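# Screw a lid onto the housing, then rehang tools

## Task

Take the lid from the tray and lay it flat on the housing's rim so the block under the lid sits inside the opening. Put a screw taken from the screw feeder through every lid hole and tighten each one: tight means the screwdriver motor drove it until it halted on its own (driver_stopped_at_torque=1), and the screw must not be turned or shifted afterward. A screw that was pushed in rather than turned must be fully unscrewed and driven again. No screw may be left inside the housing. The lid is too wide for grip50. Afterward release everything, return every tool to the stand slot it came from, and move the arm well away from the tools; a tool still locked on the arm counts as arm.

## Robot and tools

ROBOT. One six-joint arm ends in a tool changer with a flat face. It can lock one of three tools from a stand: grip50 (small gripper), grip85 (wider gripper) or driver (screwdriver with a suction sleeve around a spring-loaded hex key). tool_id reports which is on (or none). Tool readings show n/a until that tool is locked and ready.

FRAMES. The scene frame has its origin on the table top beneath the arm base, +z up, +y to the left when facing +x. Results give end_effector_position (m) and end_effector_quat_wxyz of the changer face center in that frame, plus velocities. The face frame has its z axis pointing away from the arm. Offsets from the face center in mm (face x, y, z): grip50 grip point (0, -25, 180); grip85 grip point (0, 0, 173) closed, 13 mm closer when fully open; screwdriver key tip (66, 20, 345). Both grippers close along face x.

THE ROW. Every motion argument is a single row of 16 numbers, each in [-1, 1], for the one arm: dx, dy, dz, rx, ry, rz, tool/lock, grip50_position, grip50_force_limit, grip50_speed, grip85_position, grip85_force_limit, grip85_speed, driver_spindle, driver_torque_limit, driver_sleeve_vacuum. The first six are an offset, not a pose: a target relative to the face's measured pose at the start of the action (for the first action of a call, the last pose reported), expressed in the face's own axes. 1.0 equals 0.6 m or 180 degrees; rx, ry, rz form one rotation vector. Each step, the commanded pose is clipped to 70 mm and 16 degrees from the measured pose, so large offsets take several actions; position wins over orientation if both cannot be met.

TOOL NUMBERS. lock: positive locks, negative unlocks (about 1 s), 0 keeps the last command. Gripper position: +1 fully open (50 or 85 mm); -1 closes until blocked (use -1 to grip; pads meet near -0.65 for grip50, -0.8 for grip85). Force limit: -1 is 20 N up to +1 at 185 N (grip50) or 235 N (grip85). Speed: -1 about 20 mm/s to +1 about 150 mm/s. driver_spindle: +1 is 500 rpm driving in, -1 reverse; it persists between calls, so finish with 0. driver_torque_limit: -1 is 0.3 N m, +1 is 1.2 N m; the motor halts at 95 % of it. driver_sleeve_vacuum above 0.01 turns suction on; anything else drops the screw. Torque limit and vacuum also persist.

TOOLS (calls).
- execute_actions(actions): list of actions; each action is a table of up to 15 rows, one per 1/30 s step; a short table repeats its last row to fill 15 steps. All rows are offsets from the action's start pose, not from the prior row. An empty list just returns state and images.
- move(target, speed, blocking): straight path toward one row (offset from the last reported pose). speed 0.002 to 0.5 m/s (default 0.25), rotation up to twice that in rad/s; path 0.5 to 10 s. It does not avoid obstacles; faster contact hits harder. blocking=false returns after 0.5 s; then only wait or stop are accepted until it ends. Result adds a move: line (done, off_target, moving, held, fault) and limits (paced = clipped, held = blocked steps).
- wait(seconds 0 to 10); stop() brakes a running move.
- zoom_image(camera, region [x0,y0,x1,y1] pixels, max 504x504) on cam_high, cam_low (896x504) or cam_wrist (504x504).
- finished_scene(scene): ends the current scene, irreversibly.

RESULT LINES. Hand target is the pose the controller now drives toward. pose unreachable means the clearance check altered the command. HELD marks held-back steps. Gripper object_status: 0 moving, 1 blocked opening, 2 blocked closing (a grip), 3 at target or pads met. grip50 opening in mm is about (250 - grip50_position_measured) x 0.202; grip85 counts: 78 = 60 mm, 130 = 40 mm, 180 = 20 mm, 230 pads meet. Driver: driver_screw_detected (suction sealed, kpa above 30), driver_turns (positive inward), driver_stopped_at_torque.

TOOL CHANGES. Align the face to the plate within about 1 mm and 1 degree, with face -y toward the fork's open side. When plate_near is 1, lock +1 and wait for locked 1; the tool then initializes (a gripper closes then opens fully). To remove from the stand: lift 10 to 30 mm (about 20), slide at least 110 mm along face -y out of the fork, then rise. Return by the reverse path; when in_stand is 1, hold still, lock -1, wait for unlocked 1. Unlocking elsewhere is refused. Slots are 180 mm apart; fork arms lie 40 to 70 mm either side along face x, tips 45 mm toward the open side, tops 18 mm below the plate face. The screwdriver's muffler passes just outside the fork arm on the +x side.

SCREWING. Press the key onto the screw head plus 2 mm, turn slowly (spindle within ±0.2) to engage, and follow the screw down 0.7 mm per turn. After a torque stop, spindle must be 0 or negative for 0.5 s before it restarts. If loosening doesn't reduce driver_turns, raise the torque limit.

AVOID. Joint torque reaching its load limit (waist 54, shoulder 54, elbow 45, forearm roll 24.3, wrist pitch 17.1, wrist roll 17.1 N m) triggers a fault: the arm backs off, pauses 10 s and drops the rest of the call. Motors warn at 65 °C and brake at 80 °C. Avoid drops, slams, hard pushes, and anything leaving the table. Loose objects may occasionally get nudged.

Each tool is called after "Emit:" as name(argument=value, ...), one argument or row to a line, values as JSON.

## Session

Emit:
execute_actions(
  actions=[],
)

Scene clock: 0.00 s.
end_effector_position=(+0.4586, -0.0205, +0.3200) locked=0 unlocked=1 plate_near=0 in_stand=0 unlock_refused=0 tool_id=none grip50_position_measured=n/a grip50_object_status=n/a grip85_position_measured=n/a grip85_object_status=n/a driver_sleeve_vacuum_kpa=n/a driver_screw_detected=n/a driver_stopped_at_torque=n/a driver_turns=n/a end_effector_quat_wxyz=(-0.002, +0.721, +0.693, +0.003) end_effector_velocity=(-0.001, -0.001, -0.000) end_effector_angular_velocity=(-0.000, +0.002, -0.000)
Joint positions: [-0.001 -0.271 -0.835  0.002 -0.563 -0.003]
Joint velocities: [-0.001  0.     0.001 -0.001 -0.001 -0.   ]
Joint torques (N m, as the arm reports them, + toward a larger angle): no reading
Motor temperatures (°C, as the motors report them): [30 30 39 32 40 39]
Hand target: +0.459, -0.021, +0.320; -0.002, +0.721, +0.693, +0.003
camera_calibration (this result's frames):
cam_wrist: T_world_to_cam=[[-0.00292315, 0.999983, -0.00512154, 0.0196186], [0.970887, 0.00406476, 0.239505, -0.462157], [0.239522, -0.00427232, -0.970882, 0.247117], [0, 0, 0, 1]] pos_world=[0.389569, -0.016684, 0.350711]

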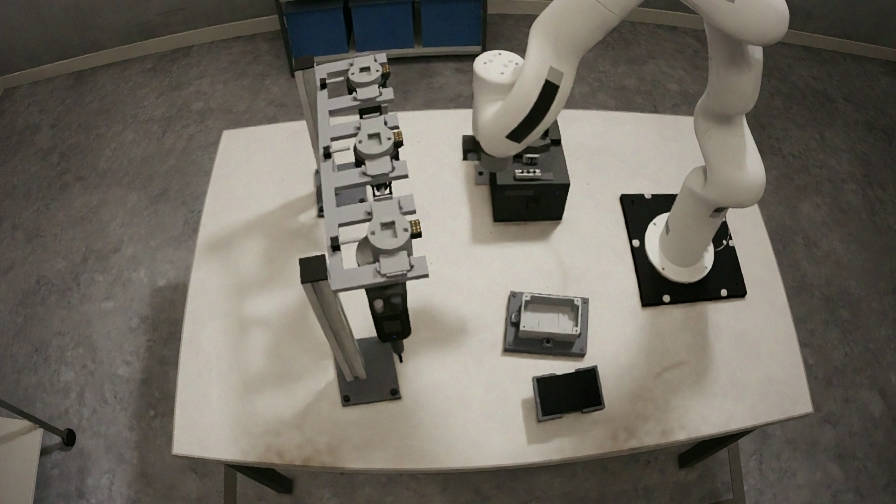

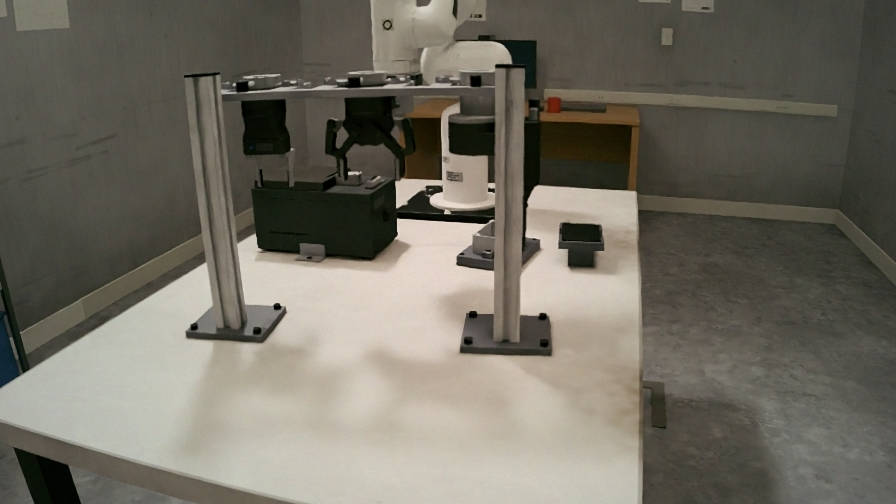

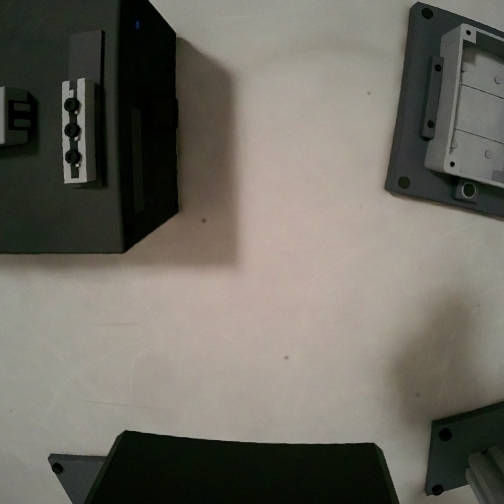

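Emit:
zoom_image(
  camera="cam_high",
  region=[290, 40, 460, 300],
)

Emit:
zoom_image(
  camera="cam_high",
  region=[490, 270, 630, 430],
)

Region (290, 40, 460, 300) of cam_high's 896x504 image, scaled by 1.938, with more detail than that image has; it fills the left 330 columns of this view, and the rest is white.

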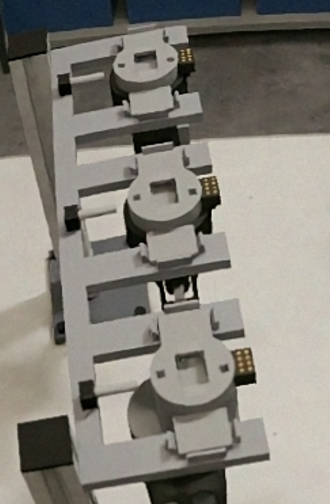

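Region (490, 270, 630, 430) of cam_high's 896x504 image, scaled by 3.150, with more detail than that image has; it fills the left 441 columns of this view, and the rest is white.

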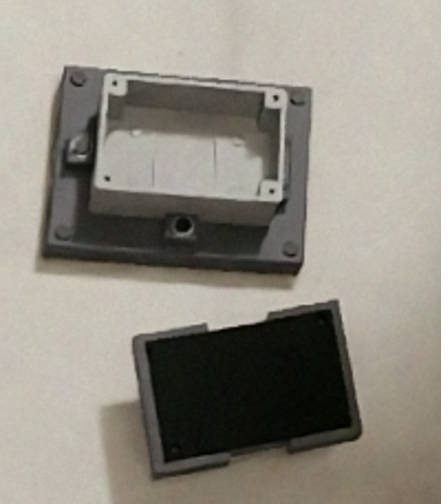

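Emit:
move(
  target=[0,0,-0.292,0,0,-0.061,0,0,0,0,0,0,0,0,0,0],
  speed=0.2,
)

Scene clock: 80.90 s.
end_effector_position=(+0.4583, -0.0215, +0.4948) locked=0 unlocked=1 plate_near=0 in_stand=0 unlock_refused=0 tool_id=none grip50_position_measured=n/a grip50_object_status=n/a grip85_position_measured=n/a grip85_object_status=n/a driver_sleeve_vacuum_kpa=n/a driver_screw_detected=n/a driver_stopped_at_torque=n/a driver_turns=n/a end_effector_quat_wxyz=(-0.002, +0.651, +0.759, +0.003) end_effector_velocity=(+0.000, -0.000, +0.002) end_effector_angular_velocity=(-0.000, -0.001, +0.002)
Joint positions: [-0.001 -0.059 -1.026  0.002 -0.966 -0.194]
Joint velocities: [-0.     0.001 -0.004 -0.    -0.004 -0.002]
Joint torques (N m, as the arm reports them, + toward a larger angle): [ -1.37  22.44 -17.77   0.74  -0.09  -0.24]
Motor temperatures (°C, as the motors report them): [30 31 39 32 40 39]
Hand target: +0.458, -0.022, +0.495; -0.002, +0.651, +0.759, +0.003
Off the commanded pose: 0.000 m, 0 deg.
move: done
camera_calibration (this result's frames):
cam_wrist: T_world_to_cam=[[-0.193677, 0.981052, -0.00507157, 0.108471], [0.952092, 0.189202, 0.240259, -0.491531], [0.236666, 0.041704, -0.970696, 0.419083], [0, 0, 0, 1]] pos_world=[0.389808, -0.030895, 0.525447]

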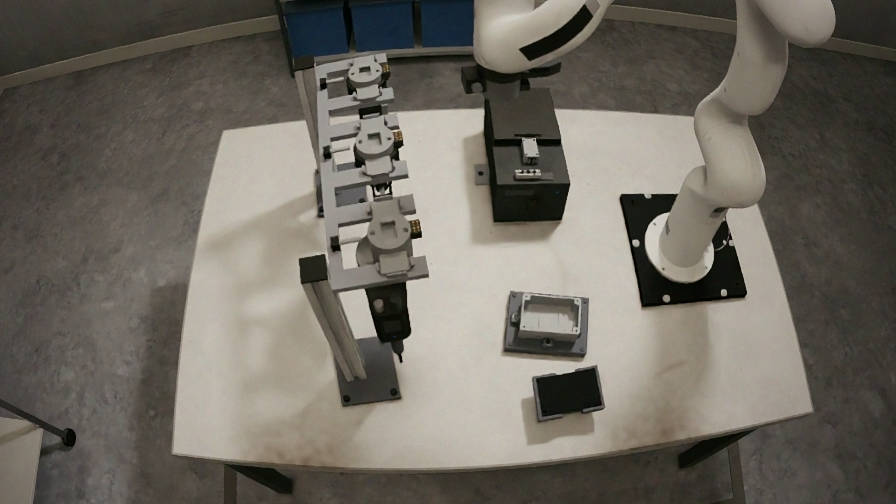

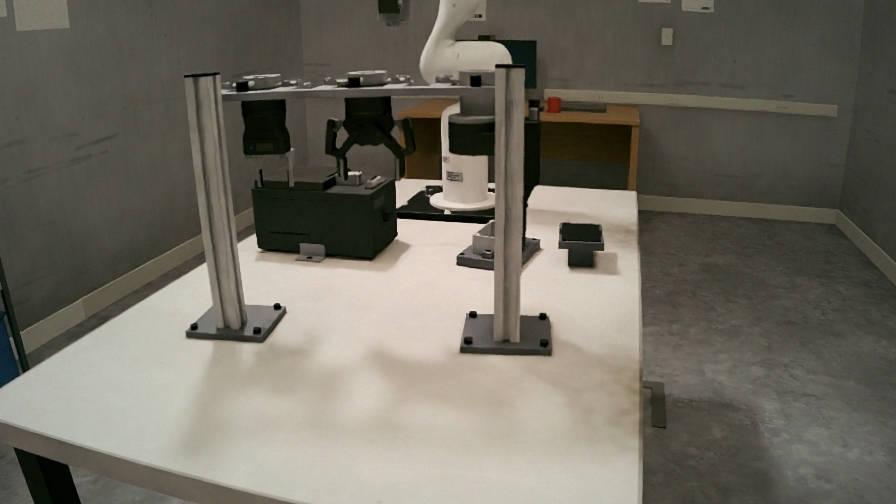

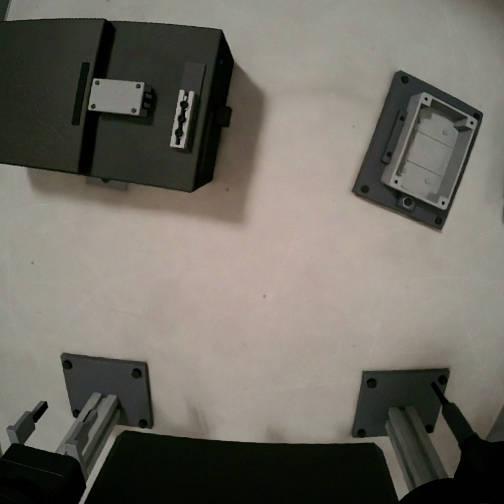

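Emit:
execute_actions(
  actions=[],
)

Scene clock: 116.93 s.
end_effector_position=(+0.4584, -0.0215, +0.4952) locked=0 unlocked=1 plate_near=0 in_stand=0 unlock_refused=0 tool_id=none grip50_position_measured=n/a grip50_object_status=n/a grip85_position_measured=n/a grip85_object_status=n/a driver_sleeve_vacuum_kpa=n/a driver_screw_detected=n/a driver_stopped_at_torque=n/a driver_turns=n/a end_effector_quat_wxyz=(-0.002, +0.651, +0.759, +0.003) end_effector_velocity=(-0.000, +0.000, +0.000) end_effector_angular_velocity=(+0.000, -0.000, +0.001)
Joint positions: [-0.001 -0.059 -1.027  0.002 -0.967 -0.194]
Joint velocities: [ 0.001  0.001  0.     0.    -0.     0.   ]
Joint torques (N m, as the arm reports them, + toward a larger angle): [ -1.12  22.99 -17.84   0.6   -0.09  -0.21]
Motor temperatures (°C, as the motors report them): [30 31 40 32 40 39]
Hand target: +0.458, -0.022, +0.495; -0.002, +0.651, +0.759, +0.003
Off the commanded pose: 0.000 m, 0 deg.
camera_calibration (this result's frames):
cam_wrist: T_world_to_cam=[[-0.193783, 0.981031, -0.00518956, 0.108598], [0.951922, 0.189307, 0.240848, -0.491911], [0.237261, 0.0417321, -0.970549, 0.419115], [0, 0, 0, 1]] pos_world=[0.389866, -0.0309062, 0.525811]

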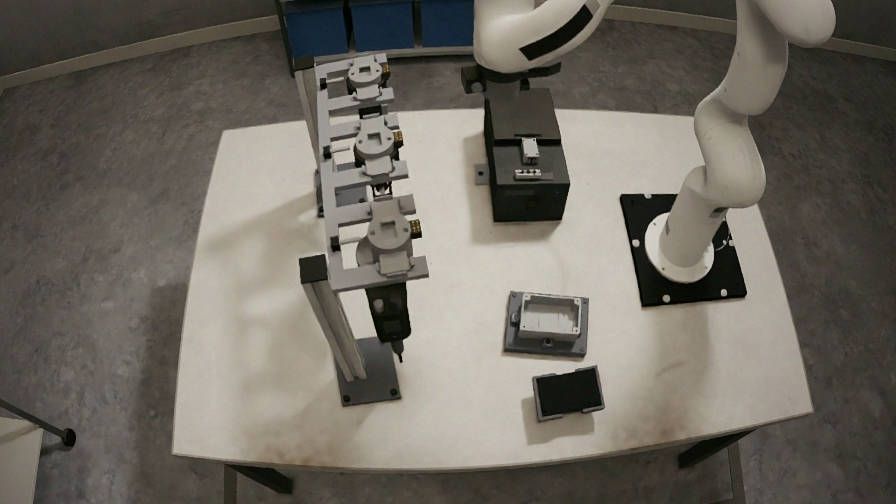

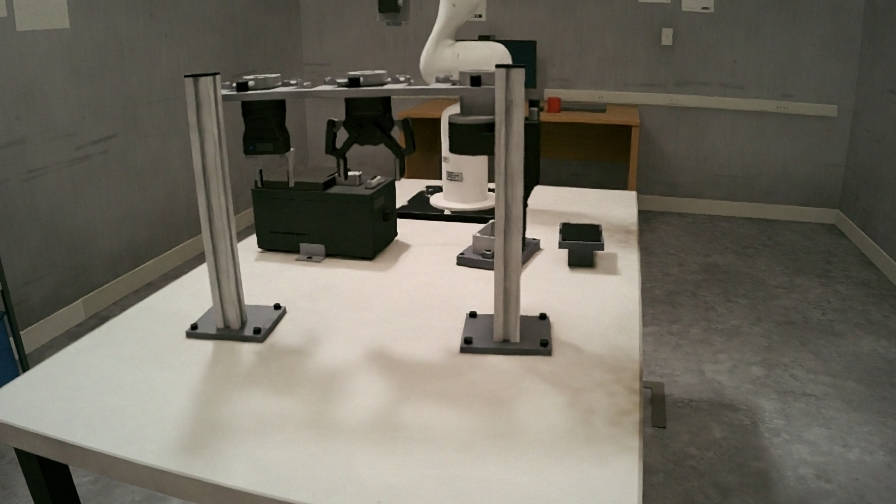

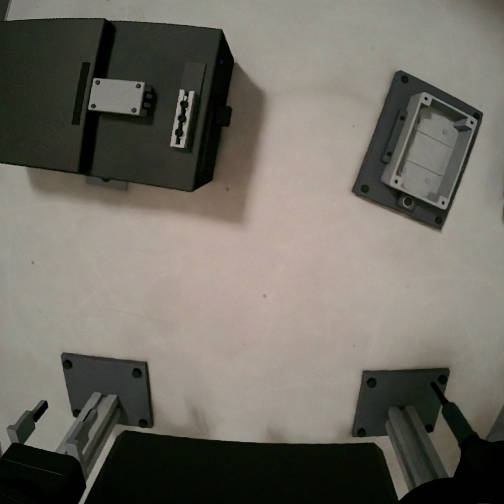

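Emit:
move(
  target=[-0.023,0.33,0,0,0,0,0,0,0,0,0,0,0,0,0,0],
  speed=0.25,
)

Scene clock: 147.33 s.
end_effector_position=(+0.6560, -0.0055, +0.4957) locked=0 unlocked=1 plate_near=0 in_stand=0 unlock_refused=0 tool_id=none grip50_position_measured=n/a grip50_object_status=n/a grip85_position_measured=n/a grip85_object_status=n/a driver_sleeve_vacuum_kpa=n/a driver_screw_detected=n/a driver_stopped_at_torque=n/a driver_turns=n/a end_effector_quat_wxyz=(-0.002, +0.651, +0.759, +0.004) end_effector_velocity=(+0.002, -0.000, -0.000) end_effector_angular_velocity=(-0.000, +0.001, -0.000)
Joint positions: [ 0.035 -0.563 -1.666  0.002 -1.102 -0.157]
Joint velocities: [-0.001 -0.005 -0.007 -0.    -0.003 -0.   ]
Joint torques (N m, as the arm reports them, + toward a larger angle): [ -0.49  48.06 -18.23   0.39   0.03  -0.24]
Motor temperatures (°C, as the motors report them): [30 31 40 32 40 39]
Hand target: +0.656, -0.005, +0.496; -0.002, +0.651, +0.759, +0.004
Off the commanded pose: 0.000 m, 0 deg.
move: done
camera_calibration (this result's frames):
cam_wrist: T_world_to_cam=[[-0.193955, 0.980997, -0.00505628, 0.131202], [0.951856, 0.189436, 0.241007, -0.683203], [0.237385, 0.0419317, -0.97051, 0.371964], [0, 0, 0, 1]] pos_world=[0.58746, -0.0148825, 0.526314]

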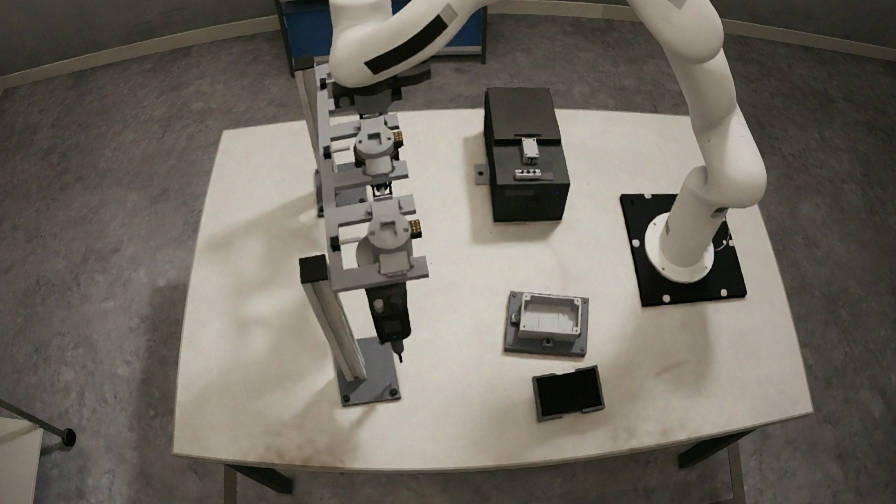

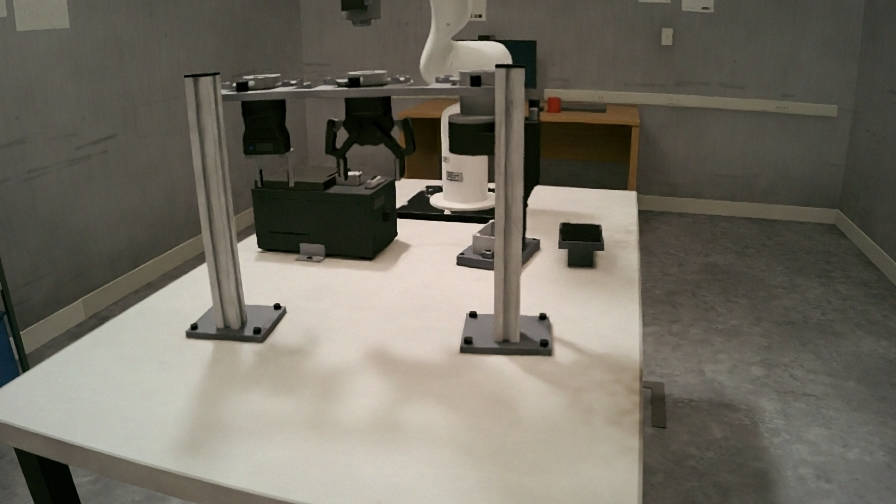

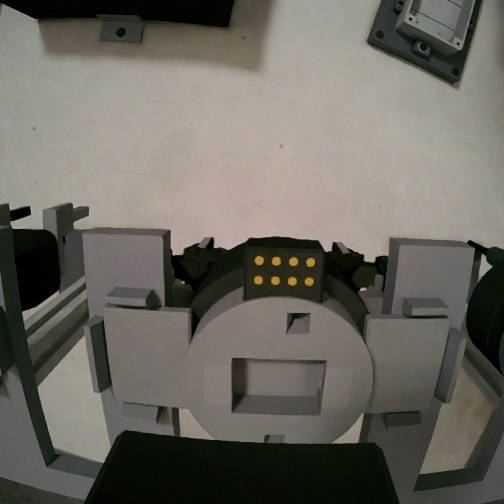

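Emit:
execute_actions(
  actions=[
    [[0.0103,0.0075,0.1,0,0,0,0,0,0,0,0,0,0,0,0,0]],
    [[0,0,0.017,0,0,0,0,0,0,0,0,0,0,0,0,0]],
    [[0,0,0,0,0,0,0,0,0,0,0,0,0,0,0,0]],
  ],
)

Scene clock: 173.73 s.
end_effector_position=(+0.6597, +0.0017, +0.4263) locked=0 unlocked=1 plate_near=0 in_stand=0 unlock_refused=0 tool_id=none grip50_position_measured=n/a grip50_object_status=n/a grip85_position_measured=n/a grip85_object_status=n/a driver_sleeve_vacuum_kpa=n/a driver_screw_detected=n/a driver_stopped_at_torque=n/a driver_turns=n/a end_effector_quat_wxyz=(-0.001, +0.651, +0.759, +0.004) end_effector_velocity=(-0.000, +0.001, -0.000) end_effector_angular_velocity=(-0.000, +0.000, +0.002)
Joint positions: [ 0.046 -0.61  -1.579  0.002 -0.967 -0.147]
Joint velocities: [ 0.002  0.     0.    -0.    -0.    -0.   ]
Joint torques (N m, as the arm reports them, + toward a larger angle): [ -1.19  48.94 -17.66   0.29   0.04  -0.33]
Motor temperatures (°C, as the motors report them): [30 31 40 32 40 39]
Hand target: +0.660, +0.002, +0.426; -0.001, +0.651, +0.759, +0.004
Off the commanded pose: 0.000 m, 0 deg.
Step readings (end_effector_position; steps 1 to 15: 1st action; 16 to 30: 2nd action; 31 to 45: 3rd action):
0: (+0.6562, -0.0055, +0.4955)
1: (+0.6562, -0.0055, +0.4955)
2: (+0.6564, -0.0053, +0.4943)
4: (+0.6575, -0.0029, +0.4759)
8: (+0.6569, +0.0013, +0.4372)
15: (+0.6596, +0.0016, +0.4363)
16: (+0.6596, +0.0016, +0.4363)
17: (+0.6598, +0.0016, +0.4354)
19: (+0.6597, +0.0016, +0.4306)
23: (+0.6596, +0.0017, +0.4264)
30: (+0.6597, +0.0017, +0.4263)
31: (+0.6597, +0.0017, +0.4262)
32: (+0.6597, +0.0017, +0.4262)
34: (+0.6597, +0.0017, +0.4263)
38: (+0.6597, +0.0017, +0.4263)
45: end_effector_position above
camera_calibration (this result's frames):
cam_wrist: T_world_to_cam=[[-0.193714, 0.981044, -0.00531544, 0.124513], [0.951674, 0.189225, 0.241891, -0.671618], [0.238311, 0.0417991, -0.970289, 0.302696], [0, 0, 0, 1]] pos_world=[0.591145, -0.00771776, 0.456822]

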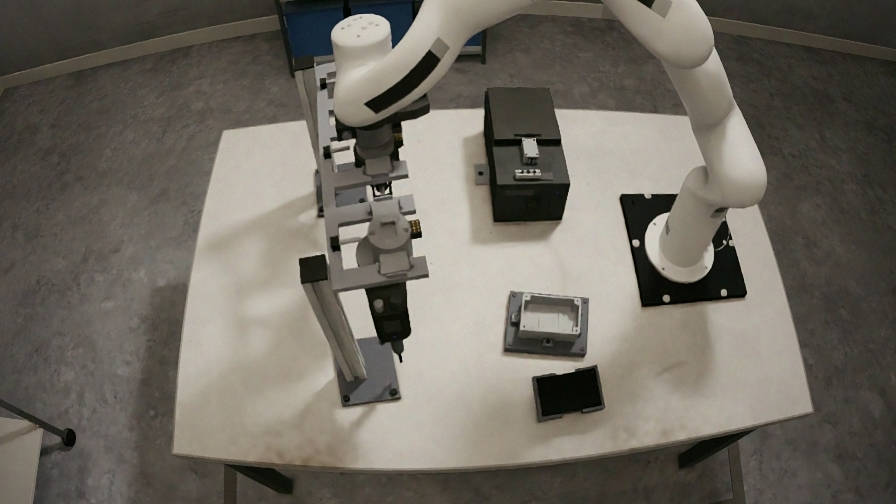

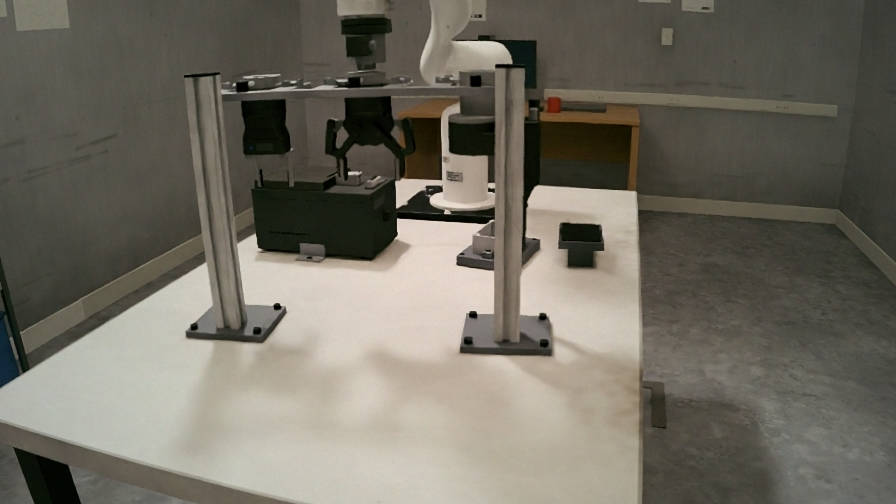

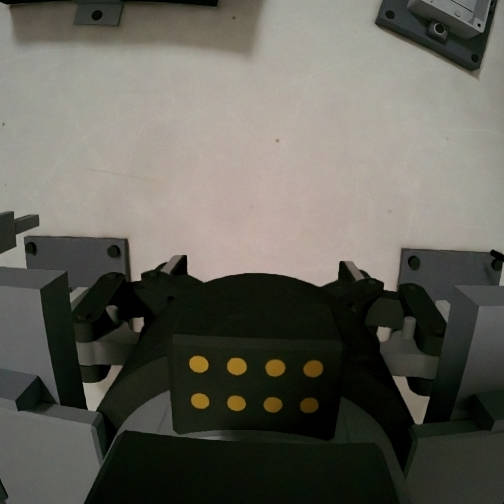

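Emit:
execute_actions(
  actions=[
    [[0,0,0.012,0,0,0,0,0,0,0,0,0,0,0,0,0]],
    [[0,0,0.005,0,0,0,0,0,0,0,0,0,0,0,0,0]],
  ],
)

Scene clock: 178.97 s.
end_effector_position=(+0.6597, +0.0017, +0.4162) locked=0 unlocked=1 plate_near=0 in_stand=0 unlock_refused=0 tool_id=none grip50_position_measured=n/a grip50_object_status=n/a grip85_position_measured=n/a grip85_object_status=n/a driver_sleeve_vacuum_kpa=n/a driver_screw_detected=n/a driver_stopped_at_torque=n/a driver_turns=n/a end_effector_quat_wxyz=(-0.001, +0.651, +0.759, +0.004) end_effector_velocity=(-0.000, +0.000, -0.000) end_effector_angular_velocity=(-0.000, -0.000, +0.001)
Joint positions: [ 0.046 -0.618 -1.567  0.002 -0.947 -0.147]
Joint velocities: [ 0.001  0.     0.001 -0.     0.    -0.   ]
Joint torques (N m, as the arm reports them, + toward a larger angle): [ -2.02  49.09 -17.52   0.37  -0.03  -0.2 ]
Motor temperatures (°C, as the motors report them): [30 31 40 32 40 39]
Hand target: +0.660, +0.002, +0.416; -0.001, +0.651, +0.759, +0.004
Off the commanded pose: 0.000 m, 0 deg.
Step readings (end_effector_position; steps 1 to 15: 1st action; 16 to 30: 2nd action):
0: (+0.6597, +0.0017, +0.4263)
1: (+0.6597, +0.0017, +0.4263)
2: (+0.6598, +0.0017, +0.4256)
4: (+0.6597, +0.0017, +0.4221)
8: (+0.6596, +0.0017, +0.4191)
15: (+0.6597, +0.0017, +0.4191)
16: (+0.6597, +0.0017, +0.4191)
17: (+0.6598, +0.0017, +0.4188)
19: (+0.6597, +0.0017, +0.4173)
23: (+0.6597, +0.0017, +0.4162)
30: end_effector_position above
camera_calibration (this result's frames):
cam_wrist: T_world_to_cam=[[-0.193684, 0.981049, -0.00535854, 0.124409], [0.951645, 0.189201, 0.242022, -0.669264], [0.238449, 0.0417765, -0.970256, 0.292775], [0, 0, 0, 1]] pos_world=[0.591185, -0.00765682, 0.44671]

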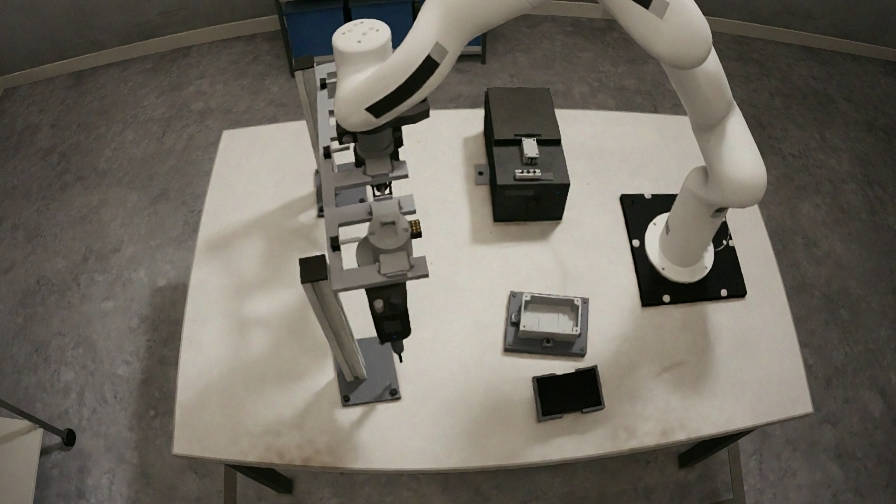

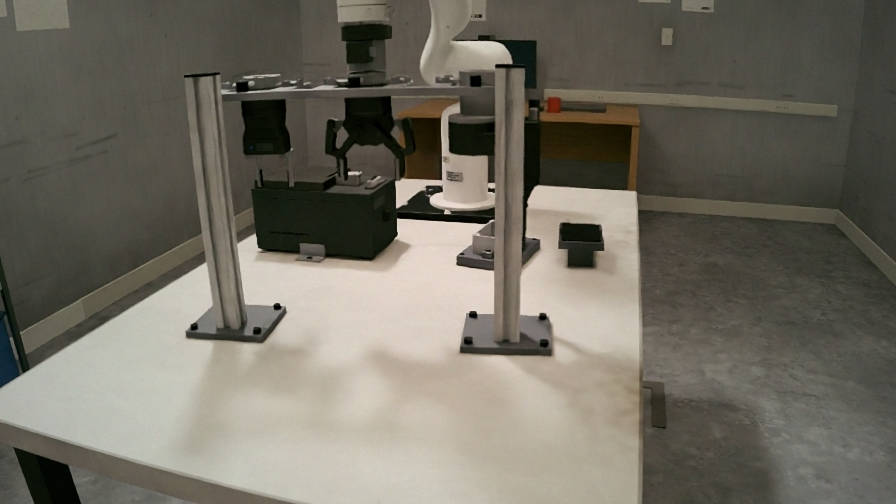

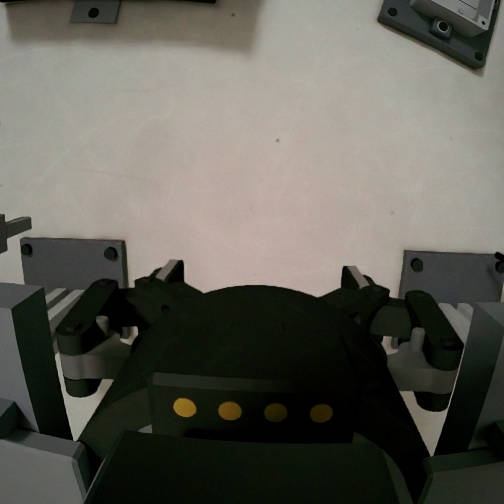

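Emit:
execute_actions(
  actions=[
    [[0,0,0.003,0,0,0,0,0,0,0,0,0,0,0,0,0]],
    [[0,0,0.002,0,0,0,0,0,0,0,0,0,0,0,0,0]],
    [[0,0,0.002,0,0,0,0,0,0,0,0,0,0,0,0,0]],
  ],
)

Scene clock: 185.57 s.
end_effector_position=(+0.6597, +0.0018, +0.4120) locked=0 unlocked=1 plate_near=1 in_stand=1 unlock_refused=0 tool_id=none grip50_position_measured=n/a grip50_object_status=n/a grip85_position_measured=n/a grip85_object_status=n/a driver_sleeve_vacuum_kpa=n/a driver_screw_detected=n/a driver_stopped_at_torque=n/a driver_turns=n/a end_effector_quat_wxyz=(-0.001, +0.651, +0.759, +0.004) end_effector_velocity=(+0.000, +0.000, +0.000) end_effector_angular_velocity=(-0.001, -0.001, +0.001)
Joint positions: [ 0.046 -0.621 -1.563  0.002 -0.939 -0.147]
Joint velocities: [ 0.001  0.    -0.    -0.001  0.001  0.   ]
Joint torques (N m, as the arm reports them, + toward a larger angle): [ -2.46  48.38 -17.44   0.2    0.27  -0.18]
Motor temperatures (°C, as the motors report them): [30 31 40 32 40 39]
Hand target: +0.660, +0.002, +0.412; -0.001, +0.651, +0.759, +0.004
Off the commanded pose: 0.000 m, 0 deg.
Step readings (end_effector_position; steps 1 to 15: 1st action; 16 to 30: 2nd action; 31 to 45: 3rd action):
0: (+0.6597, +0.0017, +0.4161)
1: (+0.6597, +0.0017, +0.4161)
2: (+0.6598, +0.0017, +0.4160)
4: (+0.6597, +0.0017, +0.4151)
8: (+0.6597, +0.0017, +0.4144)
15: (+0.6597, +0.0017, +0.4144)
16: (+0.6597, +0.0017, +0.4144)
17: (+0.6598, +0.0017, +0.4143)
19: (+0.6597, +0.0017, +0.4137)
23: (+0.6597, +0.0017, +0.4132)
30: (+0.6597, +0.0017, +0.4132)
31: (+0.6597, +0.0017, +0.4132)
32: (+0.6598, +0.0017, +0.4131)
34: (+0.6598, +0.0017, +0.4125)
38: (+0.6597, +0.0018, +0.4121)
45: end_effector_position above
camera_calibration (this result's frames):
cam_wrist: T_world_to_cam=[[-0.1937, 0.981046, -0.00536179, 0.124361], [0.95164, 0.189217, 0.242031, -0.668275], [0.238458, 0.0417789, -0.970254, 0.28875], [0, 0, 0, 1]] pos_world=[0.591191, -0.00761888, 0.442571]

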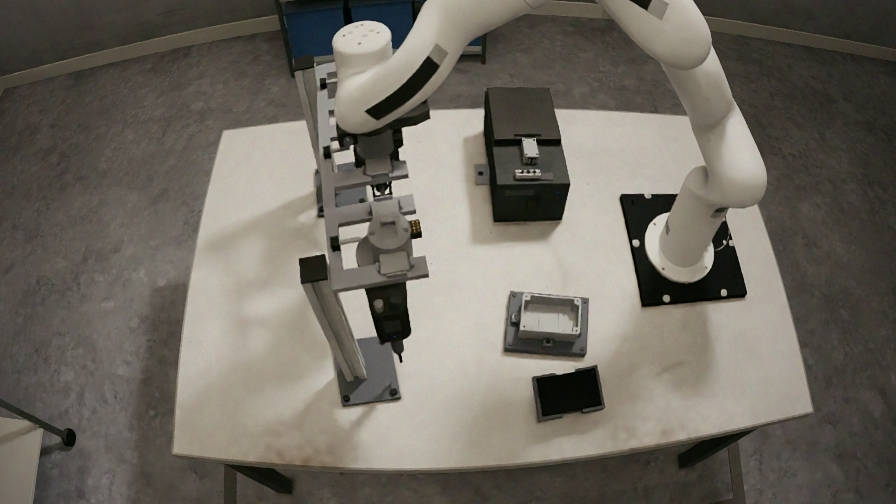

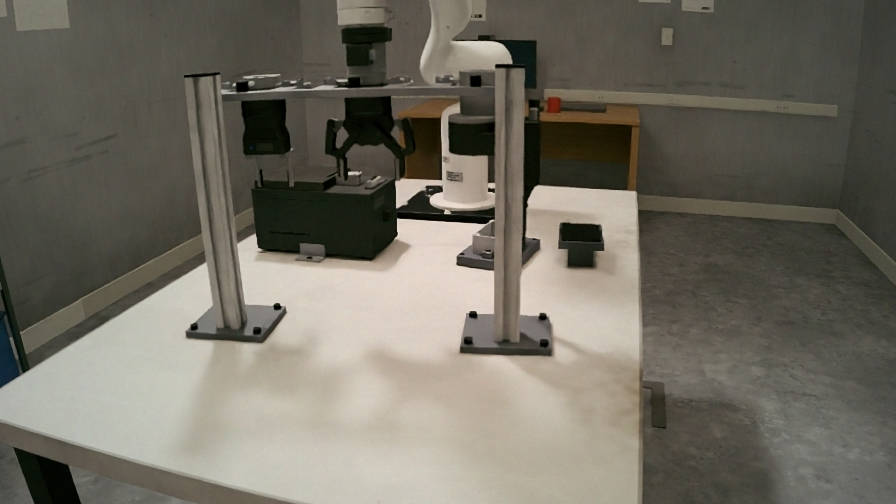

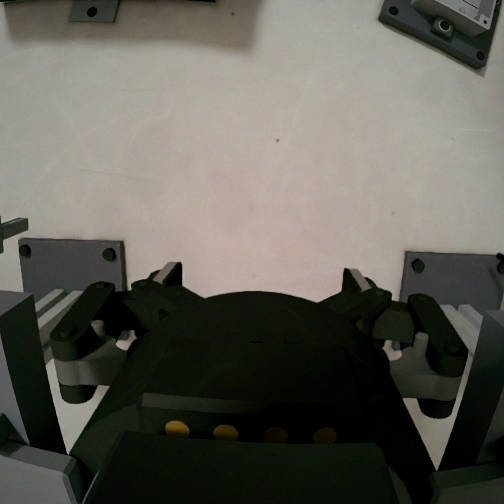

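Emit:
execute_actions(
  actions=[
    [[0,0,0,0,0,0,1,0,0,0,1,0,1,0,0,0]],
    [[0,0,0,0,0,0,1,0,0,0,1,0,1,0,0,0]],
    [[0,0,0,0,0,0,1,0,0,0,1,0,1,0,0,0]],
  ],
)

Emit:
execute_actions(
  actions=[
    [[0,0,-0.033,0,0,0,0,0,0,0,1,0,1,0,0,0]],
    [[0,-0.11,0,0,0,0,0,0,0,0,1,0,1,0,0,0]],
    [[0,-0.11,0,0,0,0,0,0,0,0,1,0,1,0,0,0]],
  ],
)

Scene clock: 193.63 s.
end_effector_position=(+0.6599, +0.0017, +0.4123) locked=1 unlocked=0 plate_near=1 in_stand=1 unlock_refused=0 tool_id=grip85 grip50_position_measured=n/a grip50_object_status=n/a grip85_position_measured=n/a grip85_object_status=n/a driver_sleeve_vacuum_kpa=n/a driver_screw_detected=n/a driver_stopped_at_torque=n/a driver_turns=n/a end_effector_quat_wxyz=(-0.001, +0.651, +0.759, +0.004) end_effector_velocity=(+0.000, -0.000, -0.000) end_effector_angular_velocity=(-0.000, +0.001, -0.001)
Joint positions: [ 0.046 -0.621 -1.563  0.002 -0.939 -0.147]
Joint velocities: [-0.001 -0.001 -0.    -0.001 -0.001  0.   ]
Joint torques (N m, as the arm reports them, + toward a larger angle): [ -1.16  58.42 -20.76   0.41   0.15  -0.33]
Motor temperatures (°C, as the motors report them): [30 31 40 32 40 39]
Hand target: +0.660, +0.002, +0.412; -0.001, +0.651, +0.759, +0.004
Off the commanded pose: 0.000 m, 0 deg.
Step readings (end_effector_position; steps 1 to 15: 1st action; 16 to 30: 2nd action; 31 to 45: 3rd action):
0: (+0.6598, +0.0018, +0.4120)
1: (+0.6598, +0.0018, +0.4120)
2: (+0.6598, +0.0018, +0.4120)
4: (+0.6597, +0.0018, +0.4120)
8: (+0.6597, +0.0018, +0.4120)
15: (+0.6597, +0.0018, +0.4120)
16: (+0.6597, +0.0018, +0.4120)
17: (+0.6597, +0.0018, +0.4120)
19: (+0.6597, +0.0017, +0.4119)
23: (+0.6598, +0.0017, +0.4120)
30: (+0.6599, +0.0017, +0.4123)
31: (+0.6599, +0.0017, +0.4123)
32: (+0.6599, +0.0017, +0.4123)
34: (+0.6599, +0.0017, +0.4123)
38: (+0.6599, +0.0017, +0.4123)
45: end_effector_position above
camera_calibration (this result's frames):
cam_wrist: T_world_to_cam=[[-0.193602, 0.981065, -0.00545318, 0.12441], [0.951487, 0.189114, 0.242712, -0.668626], [0.239148, 0.0418009, -0.970083, 0.288467], [0, 0, 0, 1]] pos_world=[0.591288, -0.00766564, 0.442799]

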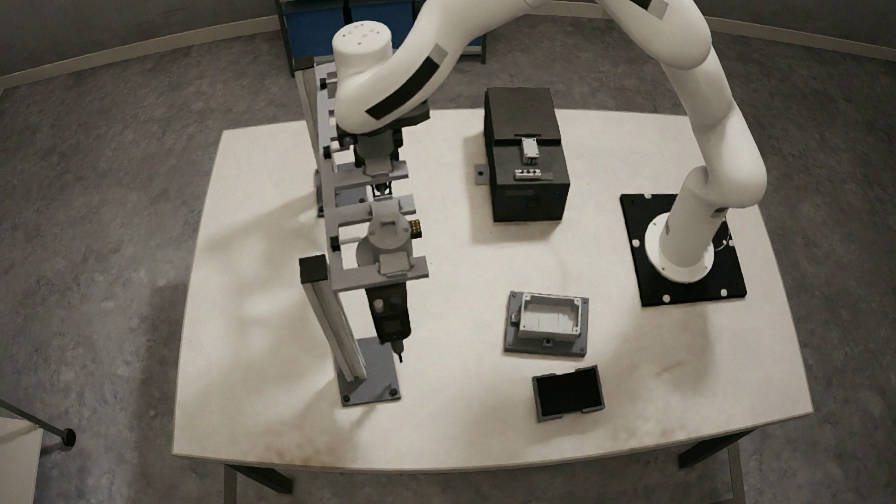

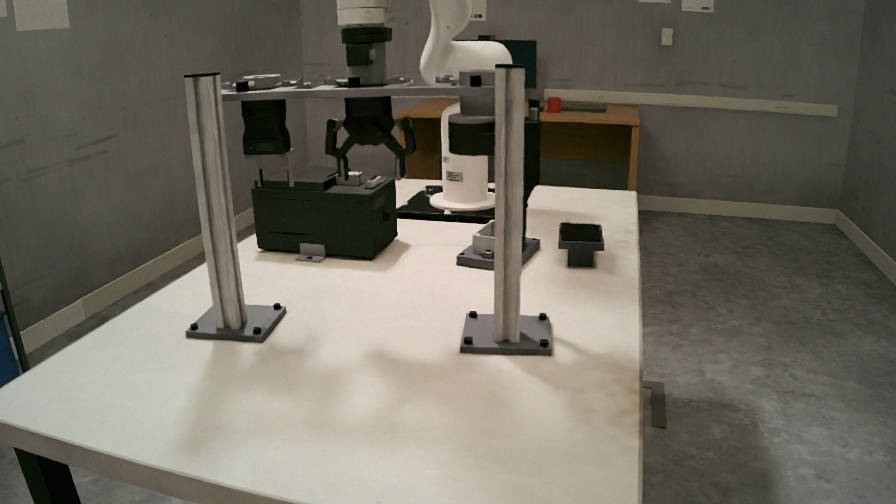

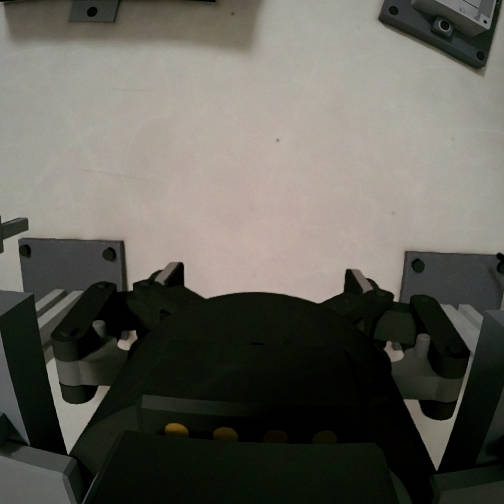

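Scene clock: 195.13 s.
end_effector_position=(+0.5304, -0.0181, +0.4315) locked=1 unlocked=0 plate_near=1 in_stand=0 unlock_refused=0 tool_id=grip85 grip50_position_measured=n/a grip50_object_status=n/a grip85_position_measured=n/a grip85_object_status=n/a driver_sleeve_vacuum_kpa=n/a driver_screw_detected=n/a driver_stopped_at_torque=n/a driver_turns=n/a end_effector_quat_wxyz=(-0.001, +0.651, +0.759, +0.004) end_effector_velocity=(-0.004, -0.001, -0.001) end_effector_angular_velocity=(+0.001, -0.003, -0.000)
Joint positions: [ 0.01  -0.287 -1.142  0.002 -0.851 -0.183]
Joint velocities: [-0.002  0.01   0.015  0.001  0.008 -0.003]
Joint torques (N m, as the arm reports them, + toward a larger angle): [ -1.95  41.57 -21.92   0.21   0.03  -0.2 ]
Motor temperatures (°C, as the motors report them): [30 31 40 32 40 39]
Hand target: +0.530, -0.018, +0.431; -0.001, +0.651, +0.759, +0.004
Off the commanded pose: 0.001 m, 0 deg.
Step readings (end_effector_position; steps 1 to 15: 1st action; 16 to 30: 2nd action; 31 to 45: 3rd action):
0: (+0.6599, +0.0017, +0.4123)
1: (+0.6599, +0.0017, +0.4123)
2: (+0.6597, +0.0017, +0.4133)
4: (+0.6593, +0.0017, +0.4218)
8: (+0.6600, +0.0016, +0.4321)
15: (+0.6597, +0.0016, +0.4318)
16: (+0.6597, +0.0016, +0.4319)
17: (+0.6591, +0.0015, +0.4318)
19: (+0.6476, -0.0004, +0.4308)
23: (+0.6050, -0.0068, +0.4293)
30: (+0.5951, -0.0082, +0.4317)
31: (+0.5949, -0.0082, +0.4316)
32: (+0.5941, -0.0084, +0.4314)
34: (+0.5806, -0.0106, +0.4305)
38: (+0.5387, -0.0167, +0.4288)
45: end_effector_position above
camera_calibration (this result's frames):
cam_wrist: T_world_to_cam=[[-0.193432, 0.981097, -0.0057586, 0.11889], [0.951412, 0.189006, 0.24309, -0.546484], [0.239584, 0.0415426, -0.969987, 0.338565], [0, 0, 0, 1]] pos_world=[0.461814, -0.0274187, 0.461933]

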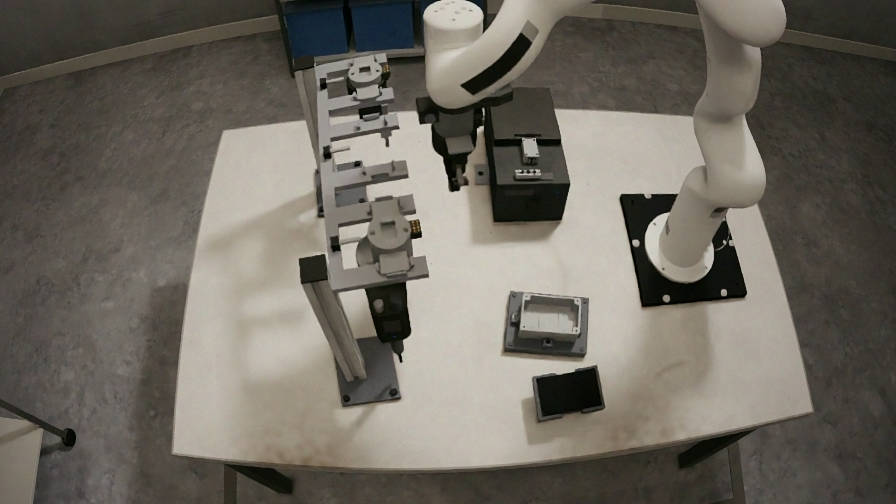

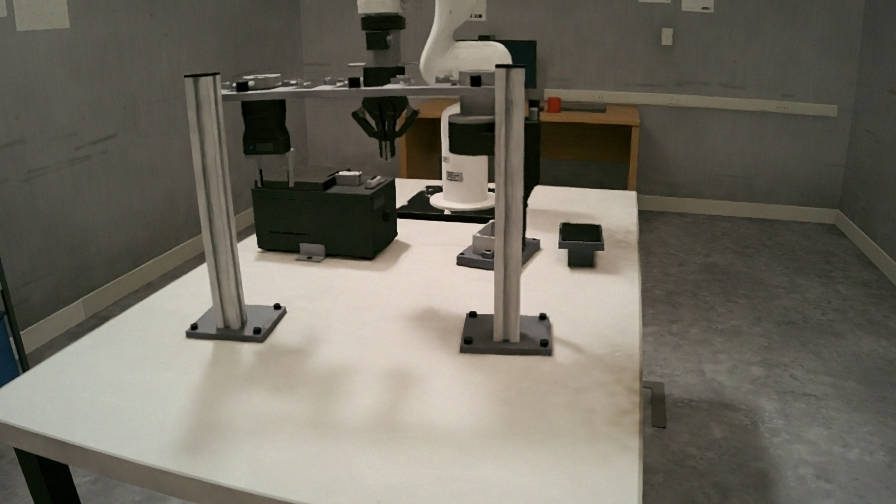

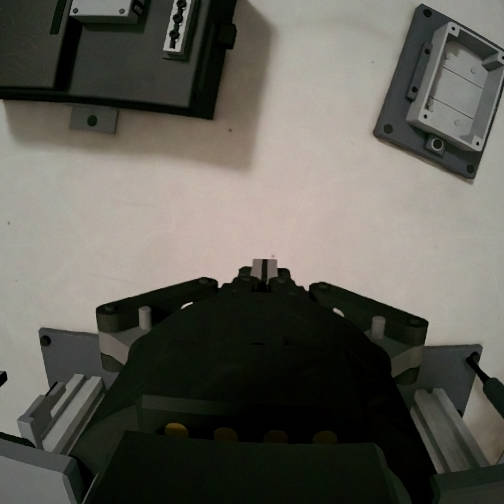

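Emit:
zoom_image(
  camera="cam_high",
  region=[480,270,640,440],
)

Region (480, 270, 640, 440) of cam_high's 896x504 image, scaled by 2.965, with more detail than that image has; it fills the left 474 columns of this view, and the rest is white.

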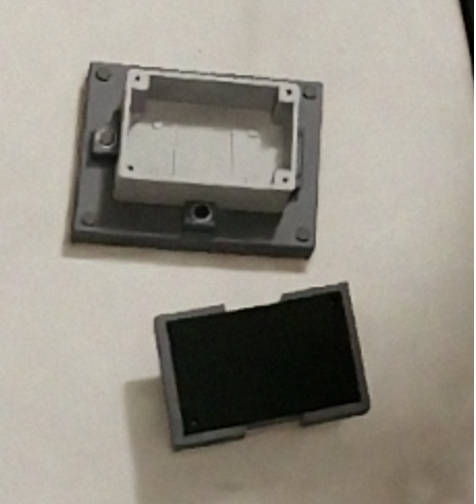

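Emit:
move(
  target=[0.647,-0.28,0.08,0,0,0,0,0,0,0,1,0,1,0,0,0],
  speed=0.3,
)

Scene clock: 225.93 s.
end_effector_position=(+0.3063, +0.3407, +0.3849) locked=1 unlocked=0 plate_near=1 in_stand=0 unlock_refused=0 tool_id=grip85 grip50_position_measured=n/a grip50_object_status=n/a grip85_position_measured=3 grip85_object_status=3 driver_sleeve_vacuum_kpa=n/a driver_screw_detected=n/a driver_stopped_at_torque=n/a driver_turns=n/a end_effector_quat_wxyz=(-0.001, +0.652, +0.759, +0.004) end_effector_velocity=(-0.001, +0.001, -0.000) end_effector_angular_velocity=(+0.000, -0.000, -0.001)
Joint positions: [ 0.881 -0.175 -0.886 -0.001 -0.708  0.691]
Joint velocities: [ 0.003 -0.002 -0.001 -0.     0.001  0.005]
Joint torques (N m, as the arm reports them, + toward a larger angle): [ -2.25  34.36 -20.05   0.36   0.02  -0.3 ]
Motor temperatures (°C, as the motors report them): [30 31 40 32 40 39]
Hand target: +0.306, +0.341, +0.385; -0.001, +0.652, +0.759, +0.004
Off the commanded pose: 0.000 m, 0 deg.
move: done
camera_calibration (this result's frames):
cam_wrist: T_world_to_cam=[[-0.192941, 0.981198, -0.00497263, -0.277141], [0.951846, 0.188395, 0.241861, -0.389217], [0.23825, 0.0419316, -0.970298, 0.332615], [0, 0, 0, 1]] pos_world=[0.237757, 0.33131, 0.415494]

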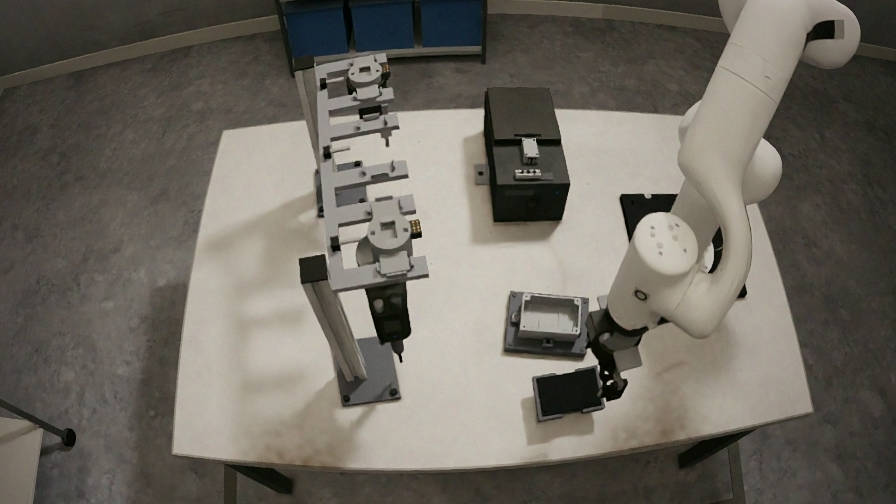

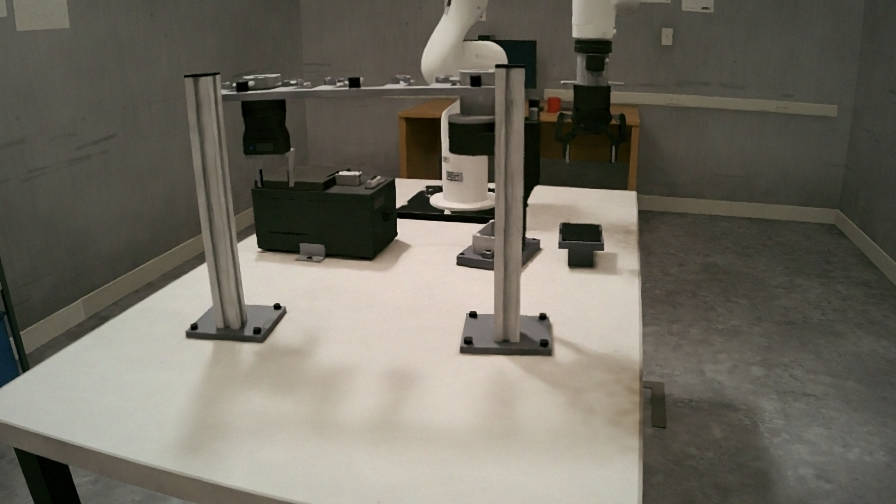

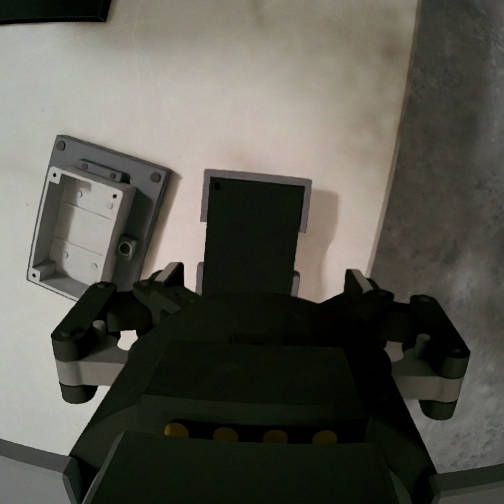

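Emit:
zoom_image(
  camera="cam_wrist",
  region=[20,120,340,320],
)

Region (20, 120, 340, 320) of cam_wrist's 504x504 image, scaled by 1.575, with more detail than that image has; it fills the top 315 rows of this view, and the rest is white.

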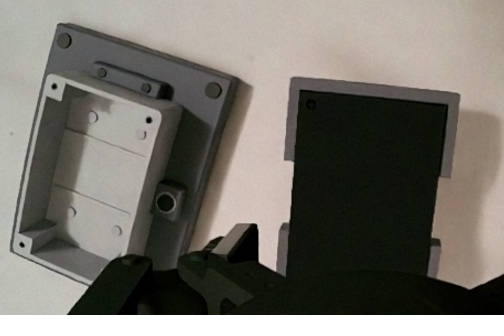

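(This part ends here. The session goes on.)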